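# Flatten the towel on the table beside the basket

## Task

Lay the towel out flat as a single layer on the table top, keeping it at least one finger's width inside the table edge, at least two finger widths from the basket's rim, and more than a hand's width from the column of either arm. The basket must end up standing upright with its entire base resting on the table, no more than three finger widths from its starting spot, turned roughly as it was at the start. Finish by releasing everything and pulling the grippers away; nothing may count as done if the robot is what keeps it in place at the end.

## Robot and tools

Robot: two arms, left_arm and right_arm, each with six joints and a two-finger gripper. In every list, joints run from base to hand: waist, shoulder, elbow, wrist pitch, wrist yaw, wrist roll. Nominal ranges in radians (true ends may differ by up to 0.036): waist -2.618 to 3.054, shoulder 0.000 to 3.142, elbow 0.000 to 3.142, wrist pitch -1.571 to 1.571, wrist yaw -1.571 to 1.571, wrist roll -2.094 to 2.094.

A row is the basic command: 14 numbers, all arms together in one flat list. First left_arm's six joint angles then its opening, then right_arm's six angles then its opening. Joint numbers are absolute target angles in radians (joint space, not Cartesian), in the same convention as the Joint positions line. Opening is an absolute setting from -1 (closed) to +1 (fully open). Both arms must always be written, even if one stays still; to keep a joint where it is, repeat its value from the Joint targets line. A row may optionally carry 12 extra numbers (26 total): stiffness scales 0 to 1 per joint, left's six then right's six, multiplying that joint's position gain until changed.

Tools:
- execute_actions(actions): a list of actions; each action is a table of up to 15 rows, one row per control step of 1/30 s. If fewer than 15 rows are given, the last row is held for the remaining steps. An empty list just returns the current state and images. Targets beyond a joint's range by more than 0.036 (and beyond its current angle) get the call refused; a target slightly past a real end is clipped, reported as "joint sent to its limit".
- move(target, speed, blocking): target is one row as above (absolute joint angles plus openings). All joints travel along interpolated paths that finish together, lasting between 0.5 and 10 s; speed (rad/s, 0.01 to 2, default 0.5) caps the joint with the longest way to go. Finger openings are sent immediately. Paths ignore obstacles and the other arm. With blocking=false the result comes back after 0.5 s while motion continues; check with wait(0), and use wait or stop before sending new rows or moves.
- wait(seconds): 0 to 10; arms hold their last command; returns early if a running move ends.
- stop(): brakes a running move; needs some room, more when fast. Fingers keep going.
- zoom_image(camera, region): a closer look at part of the latest image; region is [x0, y0, x1, y1] in pixels, origin top-left, at most 504 by 504.
- finished_scene(scene): ends the current scene (give its number) once the last command has been held; irreversible, and the result reports success.

Cameras (504x504 each): cam_head_left, cam_head_right, cam_high, cam_left_wrist, cam_right_wrist. Intrinsics are supplied with radial distortion.

Frame: one shared scene frame with origin on the table surface midway between the arms; +x goes out over the table, +z up, left_arm sits toward +y. Arm names do not correspond to image sides. Gripper fingers point along the gripper's +z and separate along its y.

Reading results: the state line gives each gripper's end_effector_position (metres, the point between finger pads, just behind the tips) and end_effector_quat_wxyz; these can be inaccurate, especially at long reach. Joint positions and Joint velocities list each arm's six joints (rad, rad/s) then finger gap (m; 0.087 m is fully open). Joint targets shows what the joints are currently being driven toward, which can drift without new commands. grip_measured is the opening on the command scale. Step readings list joint angles at sampled steps; HELD with an arm label means part of that arm's row was held back. "joint command not followed" means the clearance check altered or blocked targets. A move adds a "move:" line: ending (done, off_target, moving, held, fault), limits=held or limits=none, and the joint farthest from target per arm. Torque readings include offsets and noise and are nonzero in free air.

Motion limits: each step's target stays within a lead of the measured angle (waist 0.202, shoulder 0.258, elbow 0.238, wrist pitch 0.573, wrist yaw and roll 0.522 rad), and targets are scaled back if the gripper would shift over 70 mm in a step, so big changes take several actions; re-send unfinished motion. Friction may leave a joint up to about 0.031 rad off, and tiny changes may do nothing.

Gripping: to hold something, command an opening below grip_measured, about 0.02 lower for a firm grip. Each finger pad exerts up to roughly 20 N; fast closing presses harder. An occasional brief tug may act on a held item.

Avoid: knocking or placing anything off the table, collisions or hard pressing between the arms, dropping or slamming items, fast contact moves and targets driven far past a contact. Holding loads heats motors: MOTOR HOT warns at 75 °C, 90 °C halts that arm for 10 s, 100 °C makes it go limp and fall. Quicker, smoother, lower-effort robot motion is preferred.

Each tool is called after "Call:" as name([rows], argument=value, ...), one row to a line, values as JSON.

## Session

Call:
execute_actions(actions=[])

Scene clock: 0.00 s.
left_arm: end_effector_position=(+0.3164, +0.3799, +0.3737) grip_measured=+0.990 end_effector_quat_wxyz=(+0.715, -0.464, +0.517, -0.073) | right_arm: end_effector_position=(+0.3799, +0.1637, +0.3458) grip_measured=+1.000 end_effector_quat_wxyz=(+0.693, -0.464, +0.504, -0.223)
Joint names: [waist, shoulder, elbow, wrist pitch, wrist yaw, wrist roll]
Joint positions: left_arm=[-0.189  0.701  0.906 -0.158 -0.757 -0.8    0.087] | right_arm=[ 1.38   2.127  1.933  0.278  0.77  -1.113  0.087]
Joint velocities: left_arm=[ 0.007  0.002 -0.002 -0.066 -0.007 -0.066 -0.   ] | right_arm=[ 0.012 -0.007 -0.017 -0.037  0.022  0.022  0.   ]
Joint torques (N m, as the arm reports them, + toward a larger angle): no reading
Motor temperatures (°C, as the motors report them): left_arm=[28 29 28 30 30 30] | right_arm=[27 30 28 30 27 31]
Joint targets: left_arm=[-0.189 0.701 0.906 -0.158 -0.757 -0.800] | right_arm=[1.380 2.127 1.933 0.278 0.770 -1.113]
Joint stiffness scale: left_arm=[1. 1. 1. 1. 1. 1.] | right_arm=[1. 1. 1. 1. 1. 1.]

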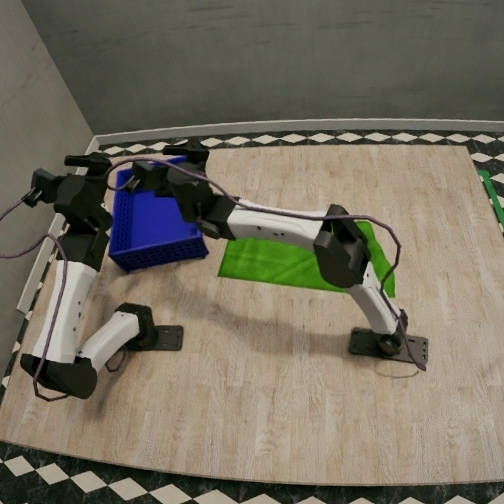

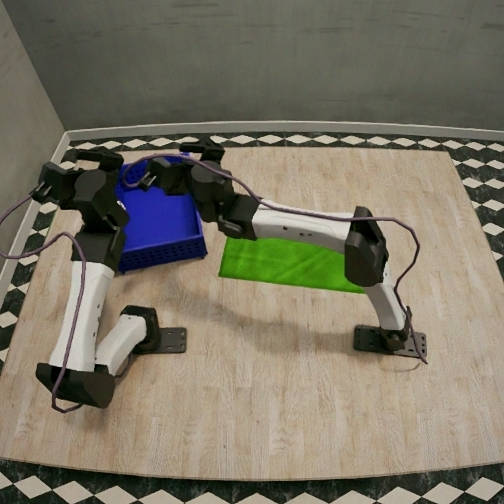

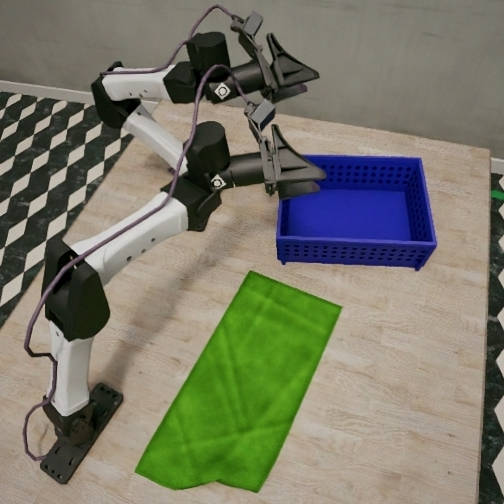

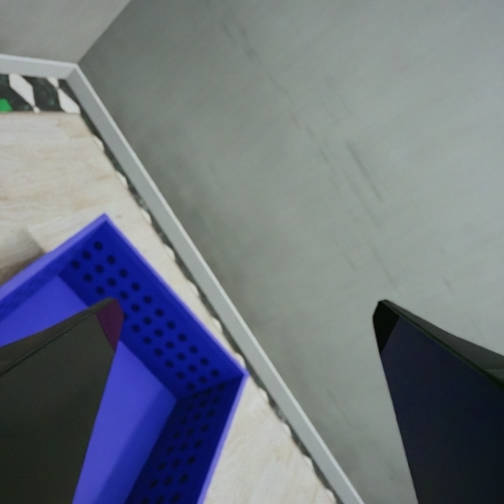

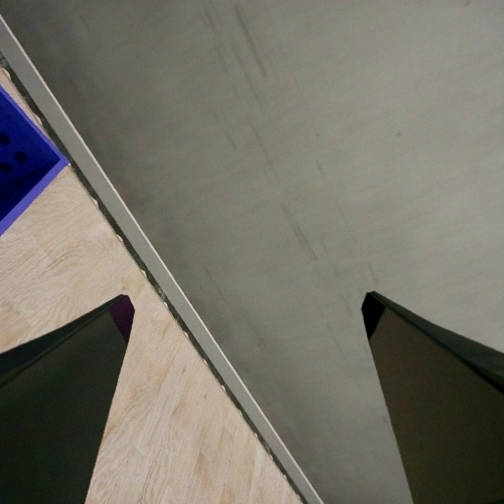

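Call:
move(target=[0,0.5,0.5,0,0,0,1,0,1.0,0.6,-0.9,0,0,1], speed=0.8)

Call:
zoom_image(camera="cam_high", region=[110,250,370,504])

Scene clock: 3.37 s.
left_arm: end_effector_position=(+0.3208, +0.3322, +0.2524) grip_measured=+0.990 end_effector_quat_wxyz=(+0.694, -0.025, +0.719, +0.019) | right_arm: end_effector_position=(+0.1891, -0.3585, +0.0466) grip_measured=+1.000 end_effector_quat_wxyz=(+0.141, +0.078, +0.987, -0.017)
Joint names: [waist, shoulder, elbow, wrist pitch, wrist yaw, wrist roll]
Joint positions: left_arm=[-0.011  0.521  0.513 -0.028 -0.01  -0.008  0.087] | right_arm=[ 0.013  1.018  0.617 -0.884  0.011 -0.007  0.087]
Joint velocities: left_arm=[ 0.022 -0.002 -0.002 -0.007 -0.081 -0.051  0.   ] | right_arm=[-0.012 -0.002  0.002  0.022  0.037 -0.022  0.   ]
Joint torques (N m, as the arm reports them, + toward a larger angle): left_arm=[ 0.52 -1.31  5.75  2.08 -0.01  0.09] | right_arm=[-1.16 -3.59  7.23  0.99 -0.06 -0.06]
Motor temperatures (°C, as the motors report them): left_arm=[28 29 29 31 30 30] | right_arm=[27 31 28 31 27 31]
Joint targets: left_arm=[-0.000 0.500 0.500 -0.000 0.000 0.000] | right_arm=[-0.000 1.000 0.600 -0.900 -0.000 0.000]
Joint stiffness scale: left_arm=[1. 1. 1. 1. 1. 1.] | right_arm=[1. 1. 1. 1. 1. 1.]
move: off_target (left_arm); limits=none; left_arm: farthest joint: the wrist pitch, 0.028 radians from its target (0.158 radians at the start); right_arm: farthest joint: the shoulder, 0.018 radians from its target (1.127 radians at the start)

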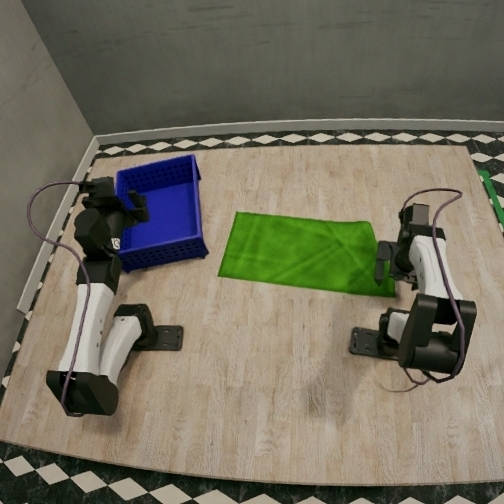

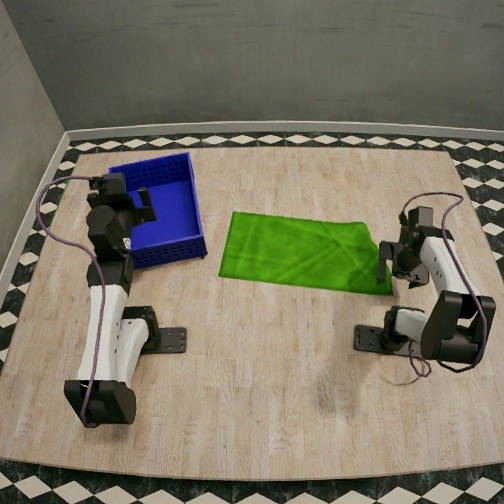

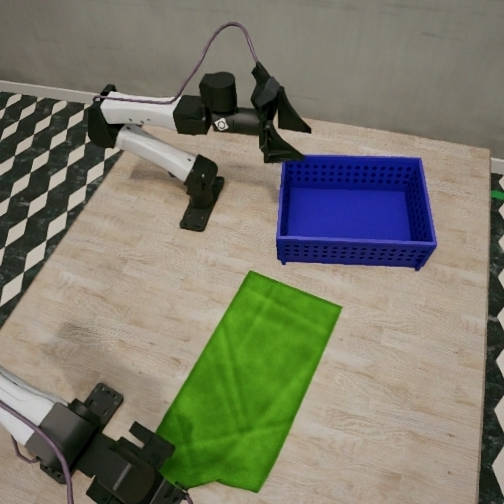

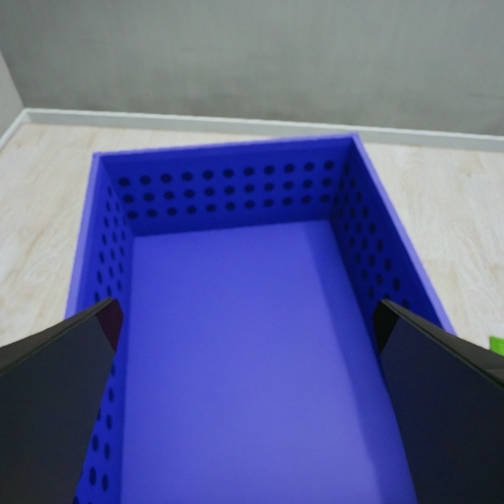

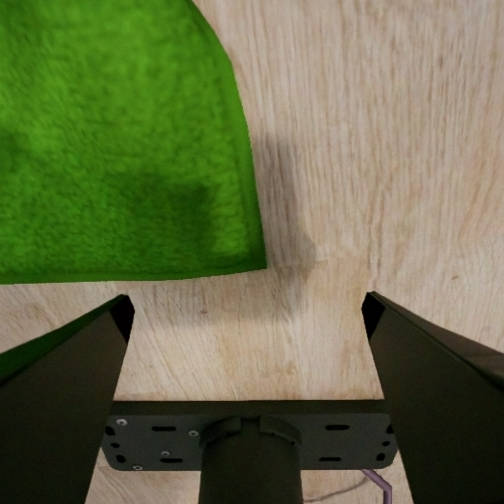

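Region (110, 250, 370, 504) of cam_high's 504x504 image, scaled by 1.938, with more detail than that image has; it fills the top 492 rows of this view, and the rest is white.

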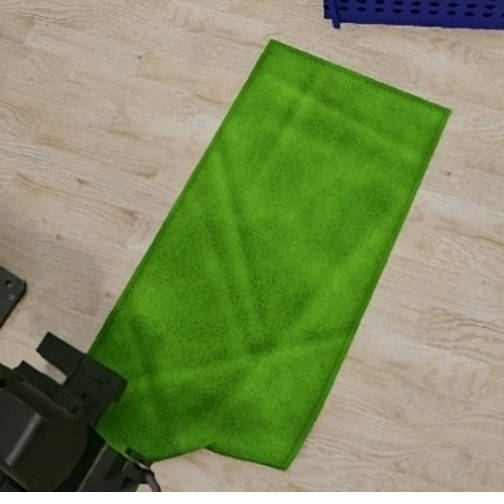

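Call:
move(target=[0,0.5,0.5,0,0,0,1,0.3,1.6,1.5,-1.4,0,0,1], speed=0.8)

Scene clock: 5.97 s.
left_arm: end_effector_position=(+0.3208, +0.3322, +0.2525) grip_measured=+0.990 end_effector_quat_wxyz=(+0.694, -0.024, +0.719, +0.019) | right_arm: end_effector_position=(+0.2828, -0.3034, +0.1629) grip_measured=+1.000 end_effector_quat_wxyz=(+0.047, -0.060, +0.997, -0.002)
Joint names: [waist, shoulder, elbow, wrist pitch, wrist yaw, wrist roll]
Joint positions: left_arm=[-0.011  0.521  0.513 -0.028 -0.01  -0.007  0.087] | right_arm=[ 0.289  1.578  1.488 -1.387  0.009 -0.007  0.087]
Joint velocities: left_arm=[-0.017 -0.012 -0.002 -0.037  0.095  0.007 -0.001] | right_arm=[ 0.002  0.007  0.002  0.007 -0.037  0.051  0.   ]
Joint torques (N m, as the arm reports them, + toward a larger angle): left_arm=[ 0.58 -1.24  5.68  2.09 -0.01  0.1 ] | right_arm=[ 0.78 -5.66  9.35  0.61 -0.05 -0.04]
Motor temperatures (°C, as the motors report them): left_arm=[28 29 29 32 30 30] | right_arm=[27 31 29 31 27 31]
Joint targets: left_arm=[-0.000 0.500 0.500 0.000 0.000 -0.000] | right_arm=[0.300 1.600 1.500 -1.400 -0.000 -0.000]
Joint stiffness scale: left_arm=[1. 1. 1. 1. 1. 1.] | right_arm=[1. 1. 1. 1. 1. 1.]
move: off_target (left_arm, right_arm); limits=none; left_arm: farthest joint: the wrist pitch, 0.028 radians from its target (0.028 radians at the start); right_arm: farthest joint: the shoulder, 0.022 radians from its target (0.582 radians at the start)

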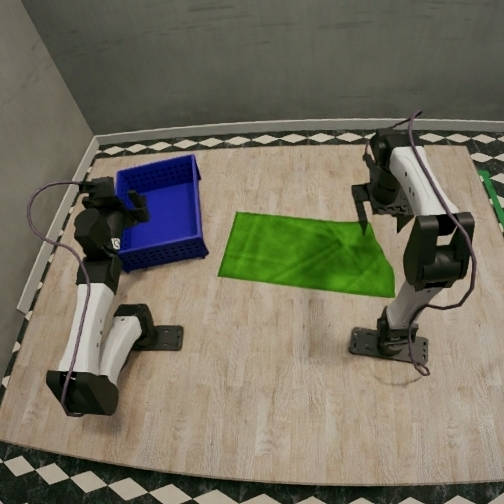

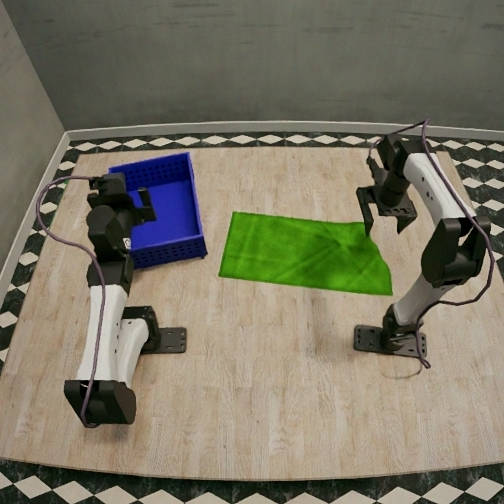

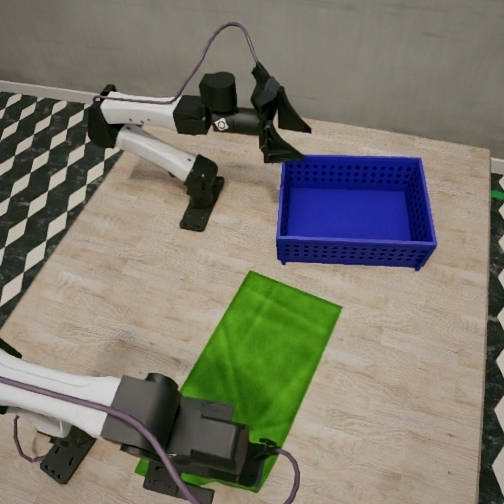

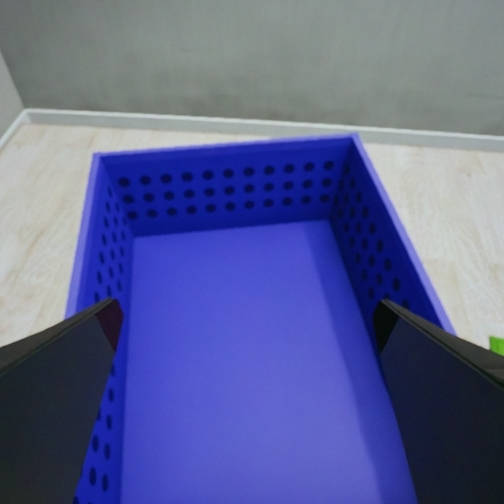

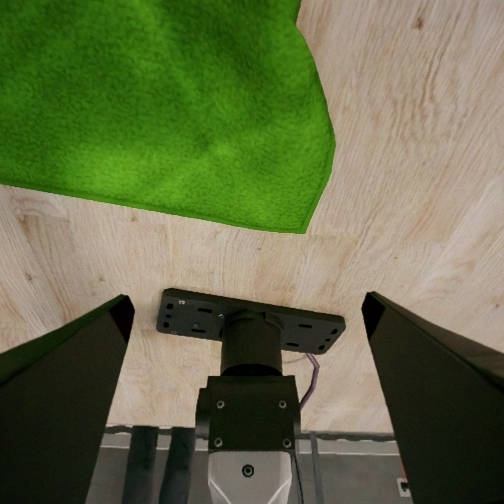

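Call:
move(target=[0,0.5,0.5,0,0,0,1,0.3,1.6,1.5,-0.95,0,0,1], speed=0.8)

Call:
zoom_image(camera="cam_head_right", region=[180,170,430,370])

Scene clock: 8.43 s.
left_arm: end_effector_position=(+0.3208, +0.3322, +0.2525) grip_measured=+0.990 end_effector_quat_wxyz=(+0.694, -0.024, +0.719, +0.019) | right_arm: end_effector_position=(+0.3905, -0.2912, +0.1790) grip_measured=+1.000 end_effector_quat_wxyz=(+0.262, -0.057, +0.963, +0.010)
Joint names: [waist, shoulder, elbow, wrist pitch, wrist yaw, wrist roll]
Joint positions: left_arm=[-0.011  0.521  0.513 -0.028 -0.01  -0.007  0.087] | right_arm=[ 0.289  1.578  1.488 -0.95   0.009 -0.007  0.087]
Joint velocities: left_arm=[-0.002  0.012 -0.007 -0.051 -0.037 -0.051 -0.   ] | right_arm=[-0.017 -0.012 -0.012  0.037  0.007 -0.11   0.   ]
Joint torques (N m, as the arm reports them, + toward a larger angle): left_arm=[ 0.59 -1.25  5.73  2.08 -0.02  0.09] | right_arm=[ 0.75 -6.45 10.27  1.67 -0.05 -0.03]
Motor temperatures (°C, as the motors report them): left_arm=[28 29 29 33 30 30] | right_arm=[27 31 29 31 27 31]
Joint targets: left_arm=[0.000 0.500 0.500 -0.000 0.000 -0.000] | right_arm=[0.300 1.600 1.500 -0.950 0.000 -0.000]
Joint stiffness scale: left_arm=[1. 1. 1. 1. 1. 1.] | right_arm=[1. 1. 1. 1. 1. 1.]
move: off_target (left_arm, right_arm); limits=none; left_arm: farthest joint: the wrist pitch, 0.028 radians from its target (0.028 radians at the start); right_arm: farthest joint: the shoulder, 0.022 radians from its target (0.022 radians at the start)

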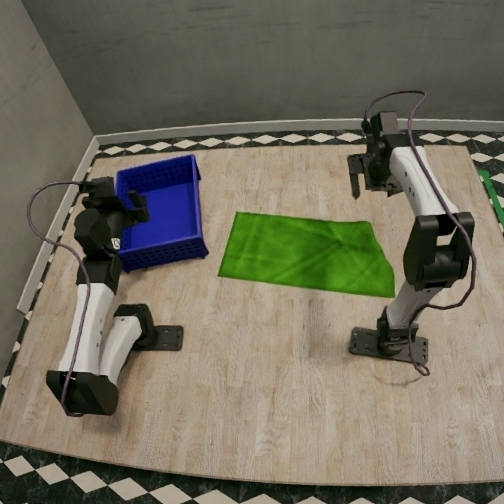

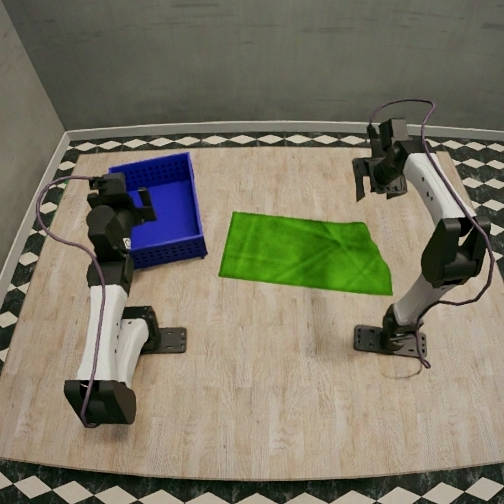

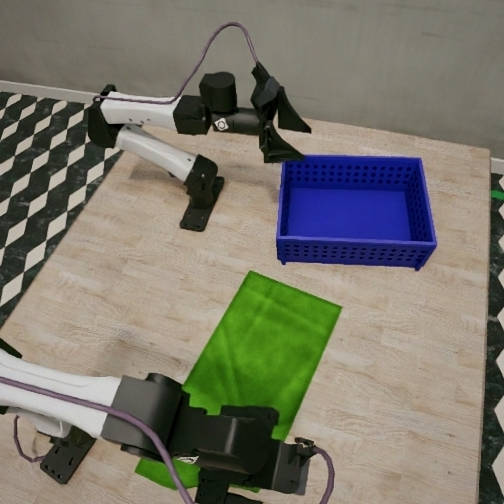

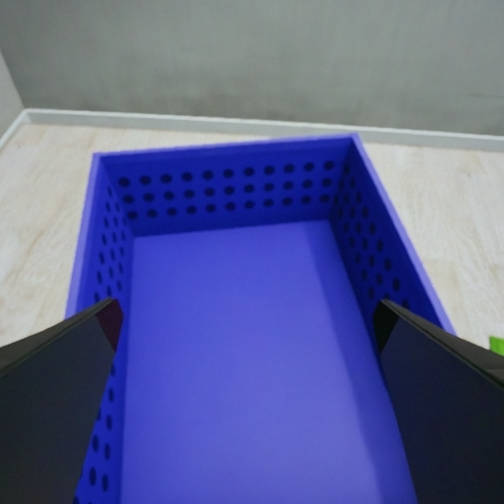

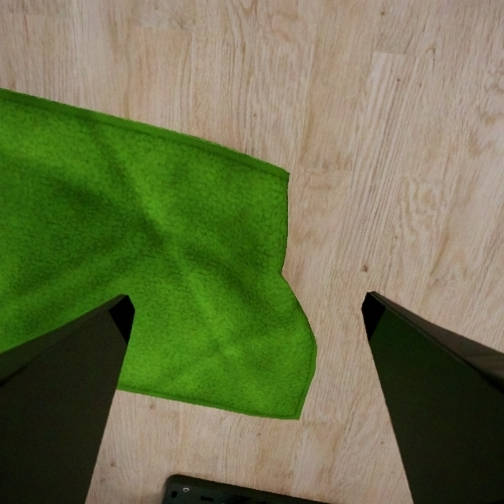

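Region (180, 170, 430, 370) of cam_head_right's 504x504 image, scaled by 2.016, with more detail than that image has; it fills the top 403 rows of this view, and the rest is white.

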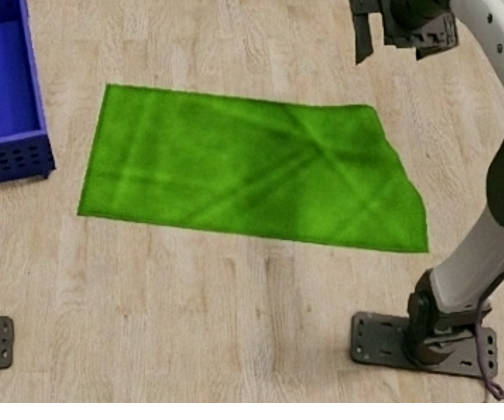

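Call:
move(target=[0,0.5,0.5,0,0,0,1,0.175,2.04,1.69,-1.05,0,0,1], speed=0.6)

Call:
zoom_image(camera="cam_head_right", region=[300,150,460,310])

Scene clock: 10.83 s.
left_arm: end_effector_position=(+0.3208, +0.3322, +0.2525) grip_measured=+0.990 end_effector_quat_wxyz=(+0.694, -0.024, +0.719, +0.019) | right_arm: end_effector_position=(+0.4234, -0.3286, +0.0702) grip_measured=+1.000 end_effector_quat_wxyz=(+0.093, -0.007, +0.996, -0.004)
Joint names: [waist, shoulder, elbow, wrist pitch, wrist yaw, wrist roll]
Joint positions: left_arm=[-0.011  0.521  0.513 -0.028 -0.01  -0.007  0.087] | right_arm=[ 0.184  2.027  1.678 -1.035  0.009 -0.007  0.087]
Joint velocities: left_arm=[-0.002 -0.012 -0.017 -0.051  0.022  0.051 -0.001] | right_arm=[ 0.007 -0.002 -0.027  0.037 -0.022 -0.007  0.   ]
Joint torques (N m, as the arm reports them, + toward a larger angle): left_arm=[ 0.52 -1.31  5.76  2.08 -0.01  0.07] | right_arm=[ -0.91 -11.41   9.63   0.78  -0.06  -0.04]
Motor temperatures (°C, as the motors report them): left_arm=[28 29 29 33 30 30] | right_arm=[27 31 30 31 27 31]
Joint targets: left_arm=[0.000 0.500 0.500 -0.000 -0.000 0.000] | right_arm=[0.175 2.040 1.690 -1.050 0.000 -0.000]
Joint stiffness scale: left_arm=[1. 1. 1. 1. 1. 1.] | right_arm=[1. 1. 1. 1. 1. 1.]
move: off_target (left_arm); limits=none; left_arm: farthest joint: the wrist pitch, 0.028 radians from its target (0.028 radians at the start); right_arm: farthest joint: the wrist pitch, 0.015 radians from its target (0.101 radians at the start)

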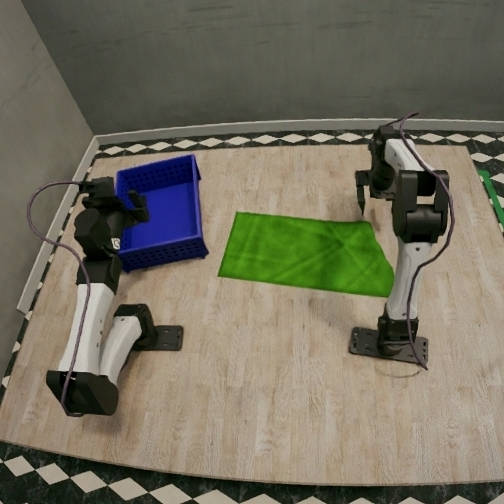

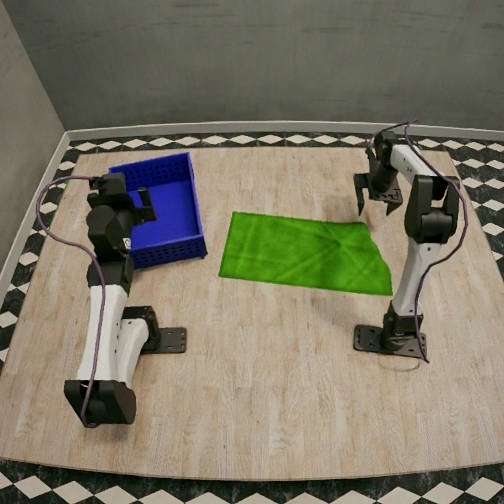

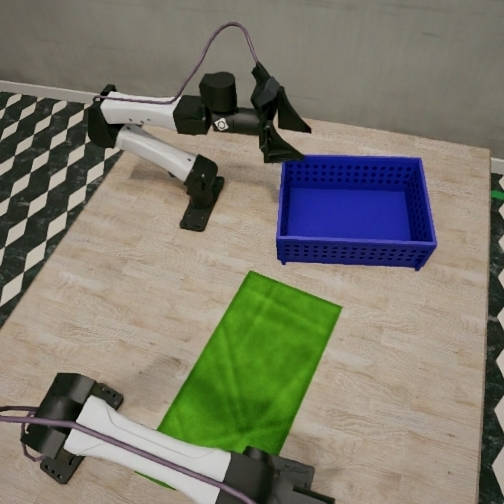

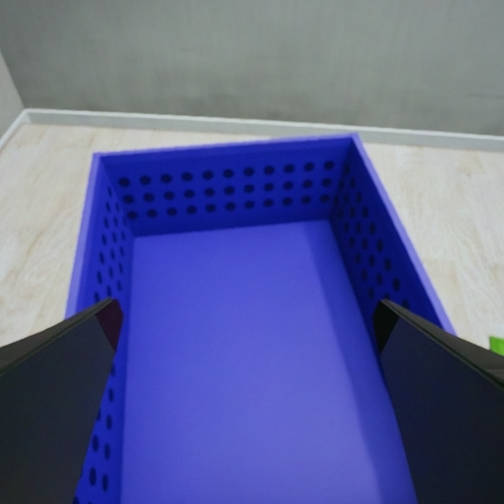

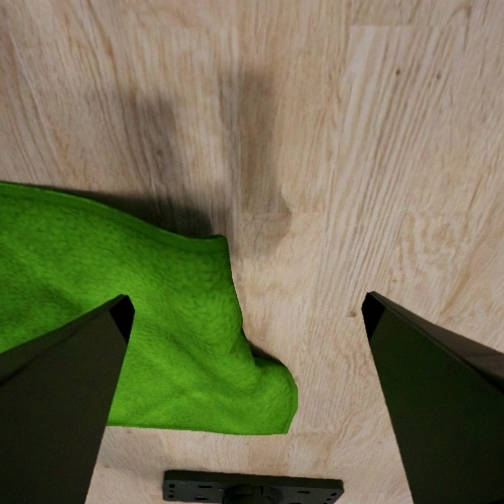

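Region (300, 150, 460, 310) of cam_head_right's 504x504 image, scaled by 3.150, with more detail than that image has.

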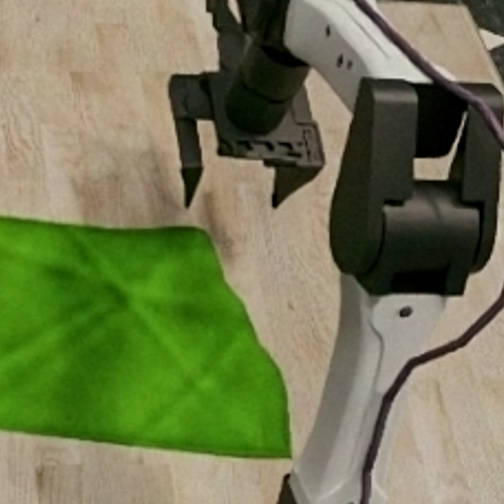

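Call:
move(target=[0,0.5,0.5,0,0,0,1,0.235,2.025,1.45,-0.84,0,0,0.3], speed=0.3)

Call:
zoom_image(camera="cam_head_right", region=[300,150,460,310])

Scene clock: 13.57 s.
left_arm: end_effector_position=(+0.3208, +0.3322, +0.2525) grip_measured=+0.990 end_effector_quat_wxyz=(+0.694, -0.024, +0.719, +0.019) | right_arm: end_effector_position=(+0.4076, -0.3141, +0.0189) grip_measured=+0.300 end_effector_quat_wxyz=(+0.085, -0.027, +0.996, -0.003)
Joint names: [waist, shoulder, elbow, wrist pitch, wrist yaw, wrist roll]
Joint positions: left_arm=[-0.011  0.521  0.513 -0.028 -0.01  -0.007  0.087] | right_arm=[ 0.223  2.027  1.47  -0.844  0.009 -0.007  0.057]
Joint velocities: left_arm=[-0.002  0.002 -0.012  0.037 -0.022  0.051 -0.001] | right_arm=[-0.002  0.012  0.032 -0.022 -0.037  0.051 -0.001]
Joint torques (N m, as the arm reports them, + toward a larger angle): left_arm=[ 0.52 -1.22  5.72  2.08  0.    0.09] | right_arm=[  0.8  -12.36   6.46   0.95  -0.05  -0.03]
Motor temperatures (°C, as the motors report them): left_arm=[28 29 30 34 30 30] | right_arm=[28 32 30 31 27 31]
Joint targets: left_arm=[-0.000 0.500 0.500 -0.000 -0.000 -0.000] | right_arm=[0.235 2.025 1.450 -0.840 -0.000 -0.000]
Joint stiffness scale: left_arm=[1. 1. 1. 1. 1. 1.] | right_arm=[1. 1. 1. 1. 1. 1.]
move: off_target (left_arm); limits=none; left_arm: farthest joint: the wrist pitch, 0.028 radians from its target (0.028 radians at the start); right_arm: farthest joint: the elbow, 0.020 radians from its target (0.228 radians at the start)

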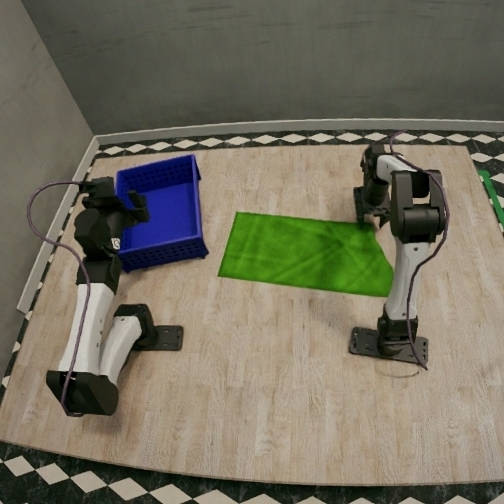

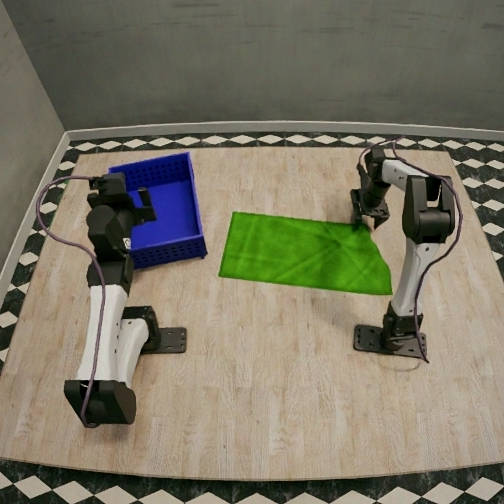

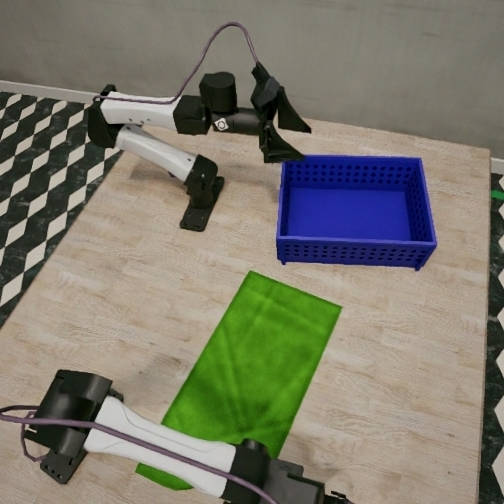

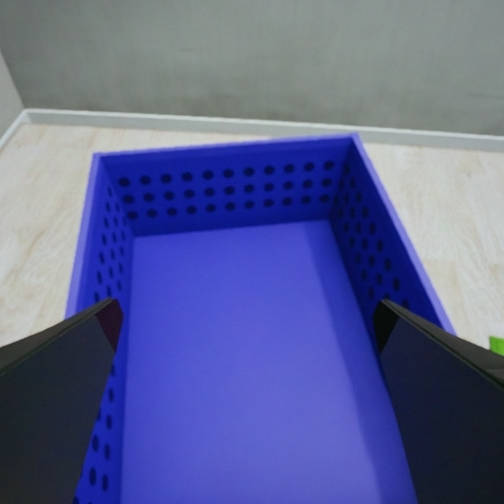

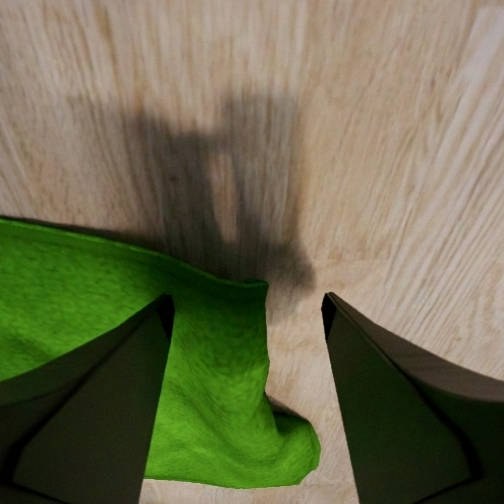

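Region (300, 150, 460, 310) of cam_head_right's 504x504 image, scaled by 3.150, with more detail than that image has.

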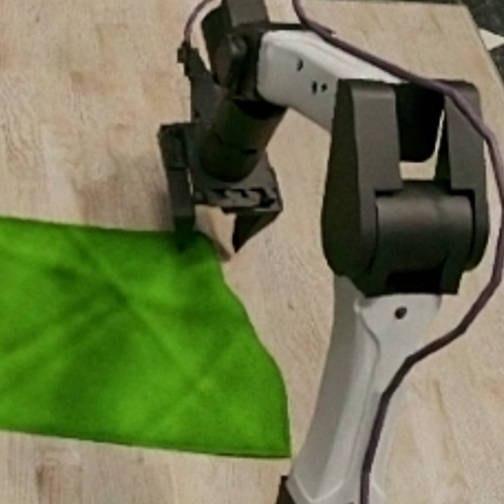

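Call:
move(target=[0,0.5,0.5,0,0,0,1,0.26,2.025,1.40,-0.84,0,0,0.3], speed=0.15)

Call:
execute_actions([
  [[0,0.5,0.5,0,0,0,1,0.26,2.025,1.40,-0.84,0,0,-0.2]],
  [[0,0.5,0.5,0,0,0,1,0.26,2.025,1.40,-0.84,0,0,-0.7]],
  [[0,0.5,0.5,0,0,0,1,0.26,2.025,1.40,-0.84,0,0,-1]],
])

Call:
move(target=[0,0.5,0.5,0,0,0,1,0.3,1.9,1.62,-1.05,0,0,-1], speed=0.2)

Call:
zoom_image(camera="cam_head_right", region=[300,150,460,310])

Scene clock: 15.17 s.
left_arm: end_effector_position=(+0.3208, +0.3322, +0.2525) grip_measured=+0.990 end_effector_quat_wxyz=(+0.694, -0.024, +0.719, +0.019) | right_arm: end_effector_position=(+0.3954, -0.3066, +0.0099) grip_measured=+0.300 end_effector_quat_wxyz=(+0.068, -0.038, +0.997, -0.002)
Joint names: [waist, shoulder, elbow, wrist pitch, wrist yaw, wrist roll]
Joint positions: left_arm=[-0.011  0.521  0.513 -0.028 -0.01  -0.007  0.087] | right_arm=[ 0.245  2.027  1.432 -0.84   0.009 -0.007  0.057]
Joint velocities: left_arm=[ 0.002 -0.012  0.002  0.022 -0.066 -0.007 -0.   ] | right_arm=[-0.007 -0.012 -0.002  0.007 -0.022 -0.022 -0.001]
Joint torques (N m, as the arm reports them, + toward a larger angle): left_arm=[ 0.6  -1.25  5.69  2.07  0.01  0.09] | right_arm=[  1.01 -12.22   5.26   0.84  -0.06  -0.04]
Motor temperatures (°C, as the motors report them): left_arm=[28 29 30 34 30 30] | right_arm=[28 33 30 31 27 31]
Joint targets: left_arm=[-0.000 0.500 0.500 -0.000 0.000 -0.000] | right_arm=[0.260 2.025 1.400 -0.840 0.000 -0.000]
Joint stiffness scale: left_arm=[1. 1. 1. 1. 1. 1.] | right_arm=[1. 1. 1. 1. 1. 1.]
move: off_target (left_arm, right_arm); limits=none; left_arm: farthest joint: the wrist pitch, 0.028 radians from its target (0.028 radians at the start); right_arm: farthest joint: the elbow, 0.032 radians from its target (0.070 radians at the start)

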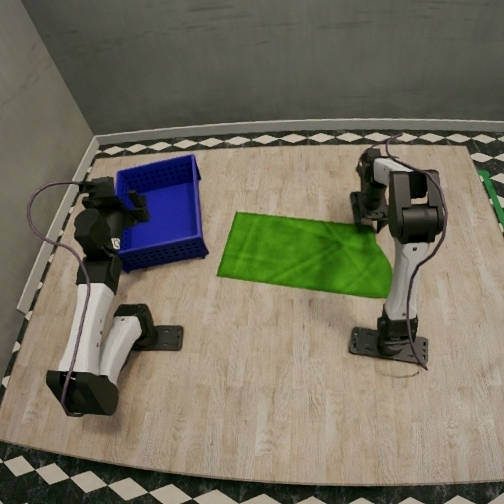

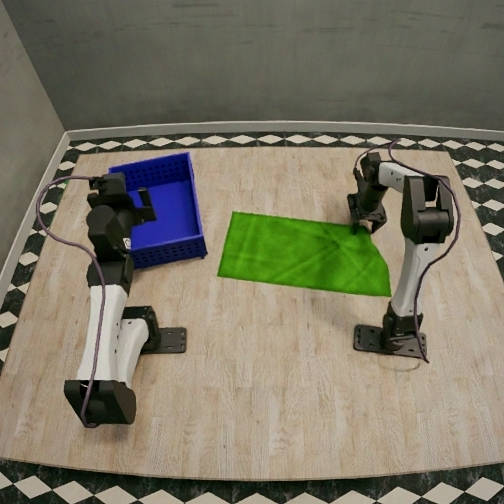

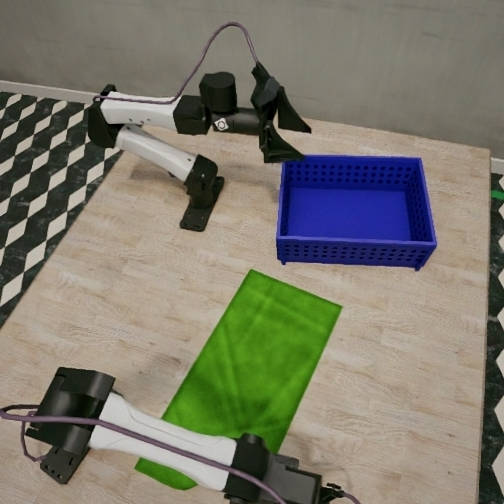

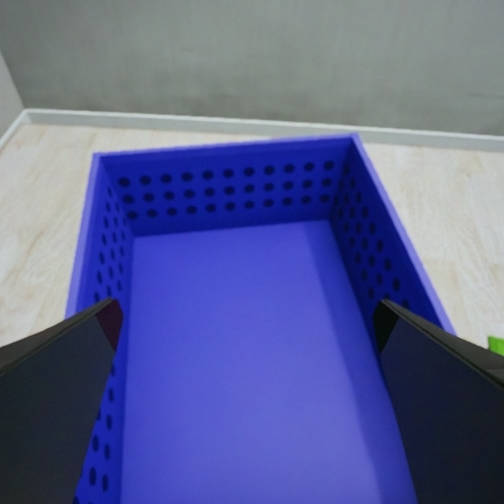

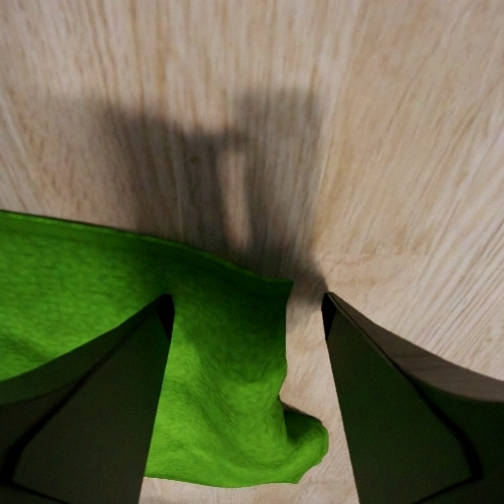

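Scene clock: 16.67 s.
left_arm: end_effector_position=(+0.3208, +0.3322, +0.2525) grip_measured=+0.990 end_effector_quat_wxyz=(+0.694, -0.024, +0.719, +0.019) | right_arm: end_effector_position=(+0.3958, -0.3014, +0.0121) grip_measured=-0.933 end_effector_quat_wxyz=(+0.071, -0.039, +0.997, +0.006)
Joint names: [waist, shoulder, elbow, wrist pitch, wrist yaw, wrist roll]
Joint positions: left_arm=[-0.011  0.521  0.513 -0.028 -0.01  -0.007  0.087] | right_arm=[ 0.251  2.021  1.432 -0.839 -0.007 -0.002  0.003]
Joint velocities: left_arm=[-0.012  0.002 -0.012  0.037 -0.037  0.022  0.001] | right_arm=[ 0.012 -0.007  0.017 -0.037  0.051 -0.007 -0.001]
Joint torques (N m, as the arm reports them, + toward a larger angle): left_arm=[ 0.56 -1.31  5.71  2.09  0.    0.11] | right_arm=[  0.44 -11.73   5.31   0.85   0.09  -0.08]
Motor temperatures (°C, as the motors report them): left_arm=[28 29 30 35 30 30] | right_arm=[28 33 30 31 27 31]
Joint targets: left_arm=[0.000 0.500 0.500 -0.000 -0.000 0.000] | right_arm=[0.260 2.025 1.400 -0.840 -0.000 -0.000]
Joint stiffness scale: left_arm=[1. 1. 1. 1. 1. 1.] | right_arm=[1. 1. 1. 1. 1. 1.]
Step readings (joint positions; steps 1 to 15: 1st action; 16 to 30: 2nd action; 31 to 45: 3rd action):
0: left_arm=[-0.011 0.521 0.513 -0.028 -0.010 -0.007] | right_arm=[0.245 2.027 1.432 -0.840 0.009 -0.007]
1: left_arm=[-0.011 0.521 0.513 -0.028 -0.010 -0.007] | right_arm=[0.245 2.027 1.432 -0.840 0.006 -0.005]
2: left_arm=[-0.011 0.521 0.513 -0.028 -0.010 -0.007] | right_arm=[0.247 2.027 1.432 -0.840 0.003 -0.005]
4: left_arm=[-0.011 0.521 0.513 -0.028 -0.010 -0.007] | right_arm=[0.249 2.027 1.432 -0.840 0.001 -0.004]
8: left_arm=[-0.011 0.521 0.513 -0.028 -0.010 -0.007] | right_arm=[0.250 2.027 1.432 -0.840 0.001 -0.004]
15: left_arm=[-0.011 0.521 0.513 -0.028 -0.010 -0.007] | right_arm=[0.250 2.027 1.432 -0.840 0.001 -0.004]
16: left_arm=[-0.011 0.521 0.513 -0.028 -0.010 -0.007] | right_arm=[0.250 2.027 1.432 -0.840 -0.001 -0.003]
17: left_arm=[-0.011 0.521 0.513 -0.028 -0.010 -0.007] | right_arm=[0.250 2.027 1.432 -0.840 -0.003 -0.003]
19: left_arm=[-0.011 0.521 0.513 -0.028 -0.010 -0.007] | right_arm=[0.250 2.026 1.432 -0.839 -0.003 -0.003]
23: left_arm=[-0.011 0.521 0.513 -0.028 -0.010 -0.007] | right_arm=[0.250 2.025 1.432 -0.839 -0.003 -0.003]
30: left_arm=[-0.011 0.521 0.513 -0.028 -0.010 -0.007] | right_arm=[0.250 2.025 1.432 -0.839 -0.003 -0.003]
31: left_arm=[-0.011 0.521 0.513 -0.028 -0.010 -0.007] | right_arm=[0.250 2.025 1.432 -0.839 -0.004 -0.002]
32: left_arm=[-0.011 0.521 0.513 -0.028 -0.010 -0.007] | right_arm=[0.251 2.023 1.432 -0.839 -0.007 -0.002]
34: left_arm=[-0.011 0.521 0.513 -0.028 -0.010 -0.007] | right_arm=[0.251 2.021 1.432 -0.839 -0.007 -0.002]
38: left_arm=[-0.011 0.521 0.513 -0.028 -0.010 -0.007] | right_arm=[0.251 2.021 1.432 -0.839 -0.007 -0.002]
45: Joint positions above

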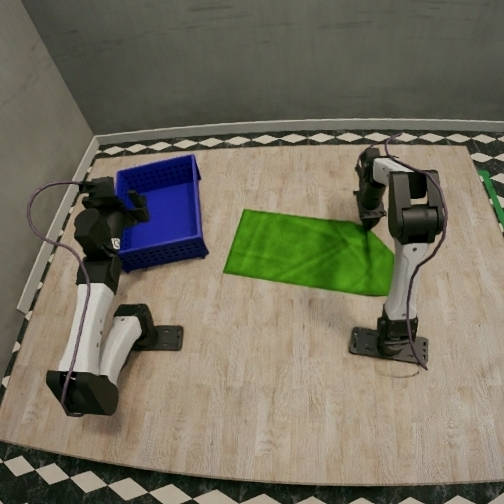

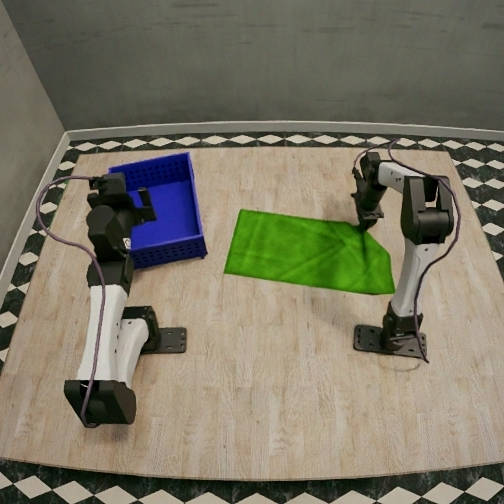

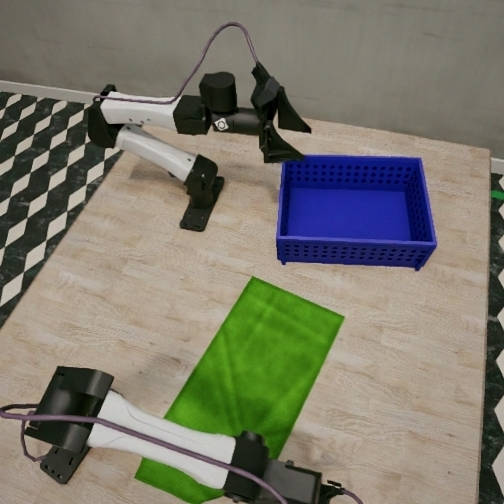

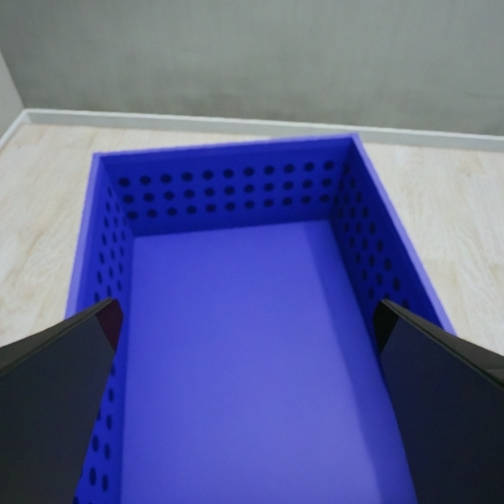

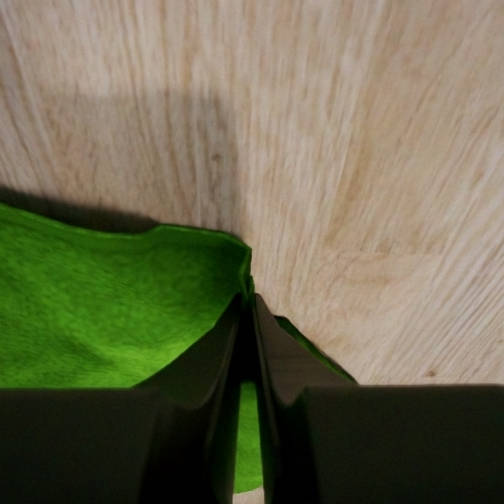

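Scene clock: 18.33 s.
left_arm: end_effector_position=(+0.3208, +0.3322, +0.2525) grip_measured=+0.990 end_effector_quat_wxyz=(+0.694, -0.024, +0.719, +0.019) | right_arm: end_effector_position=(+0.4065, -0.2867, +0.0965) grip_measured=-0.933 end_effector_quat_wxyz=(+0.120, -0.057, +0.991, +0.010)
Joint names: [waist, shoulder, elbow, wrist pitch, wrist yaw, wrist roll]
Joint positions: left_arm=[-0.011  0.521  0.513 -0.028 -0.01  -0.007  0.087] | right_arm=[ 0.288  1.907  1.611 -1.034 -0.007 -0.002  0.003]
Joint velocities: left_arm=[ 0.007  0.007 -0.007 -0.022 -0.007 -0.022 -0.   ] | right_arm=[-0.007  0.007  0.022  0.007 -0.037  0.007 -0.001]
Joint torques (N m, as the arm reports them, + toward a larger angle): left_arm=[ 0.59 -1.29  5.71  2.09 -0.02  0.08] | right_arm=[  0.82 -11.88   9.51   0.89   0.09  -0.08]
Motor temperatures (°C, as the motors report them): left_arm=[28 29 30 35 30 30] | right_arm=[28 34 31 31 27 31]
Joint targets: left_arm=[0.000 0.500 0.500 -0.000 0.000 -0.000] | right_arm=[0.300 1.900 1.620 -1.050 0.000 0.000]
Joint stiffness scale: left_arm=[1. 1. 1. 1. 1. 1.] | right_arm=[1. 1. 1. 1. 1. 1.]
move: off_target (left_arm); limits=none; left_arm: farthest joint: the wrist pitch, 0.028 radians from its target (0.028 radians at the start); right_arm: farthest joint: the wrist pitch, 0.016 radians from its target (0.211 radians at the start)

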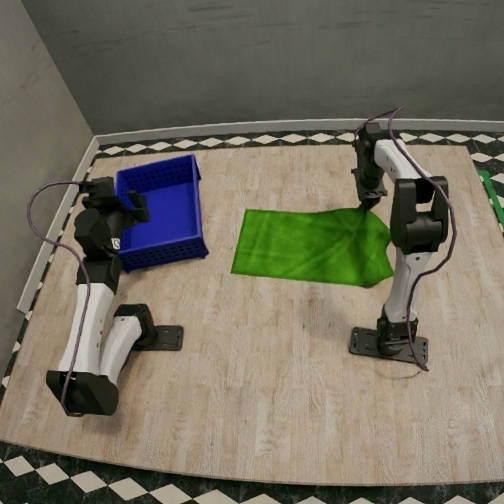

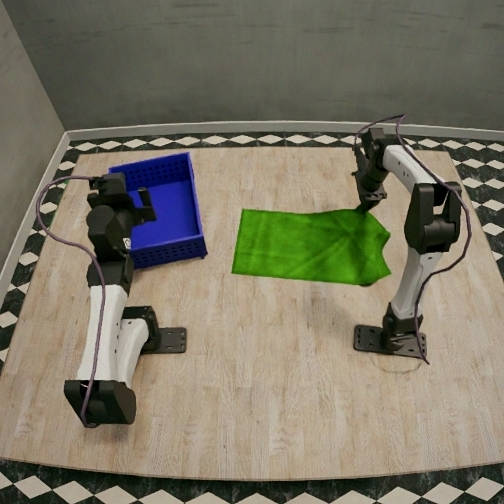

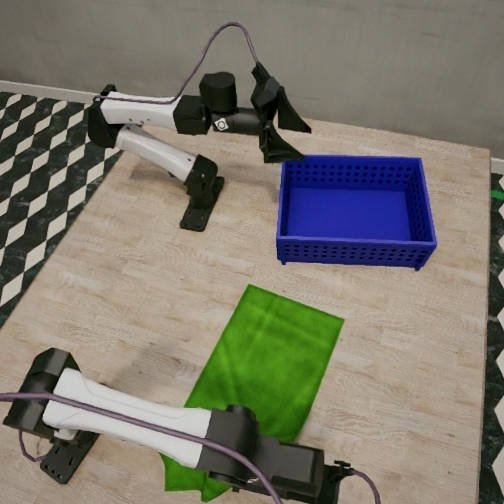

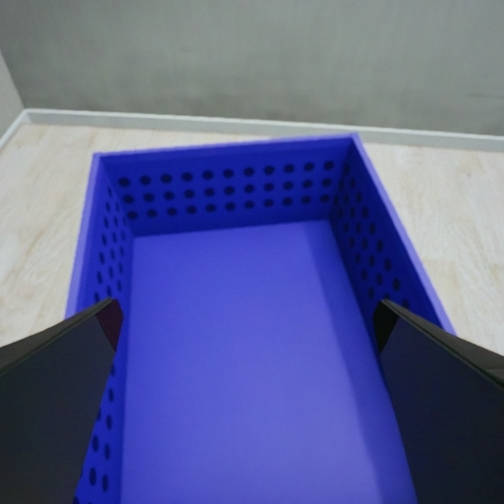

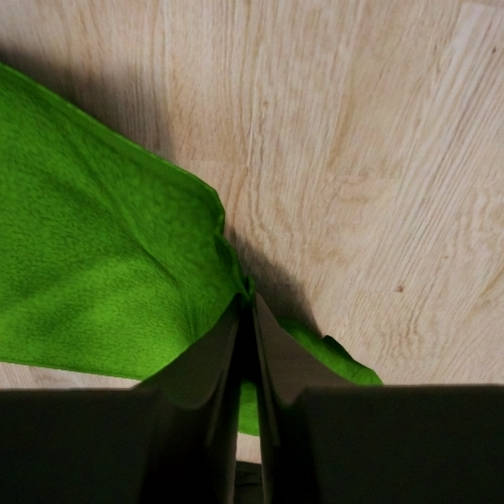

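Region (300, 150, 460, 310) of cam_head_right's 504x504 image, scaled by 3.150, with more detail than that image has.

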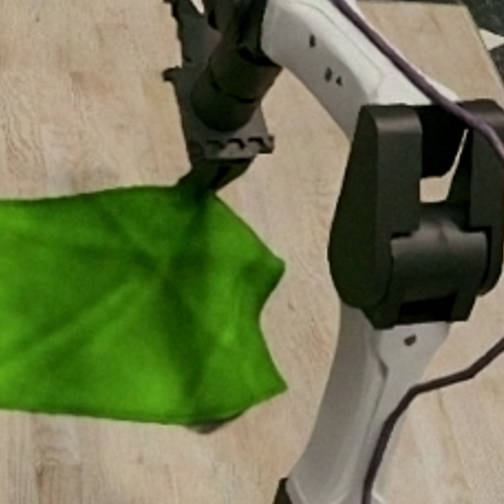

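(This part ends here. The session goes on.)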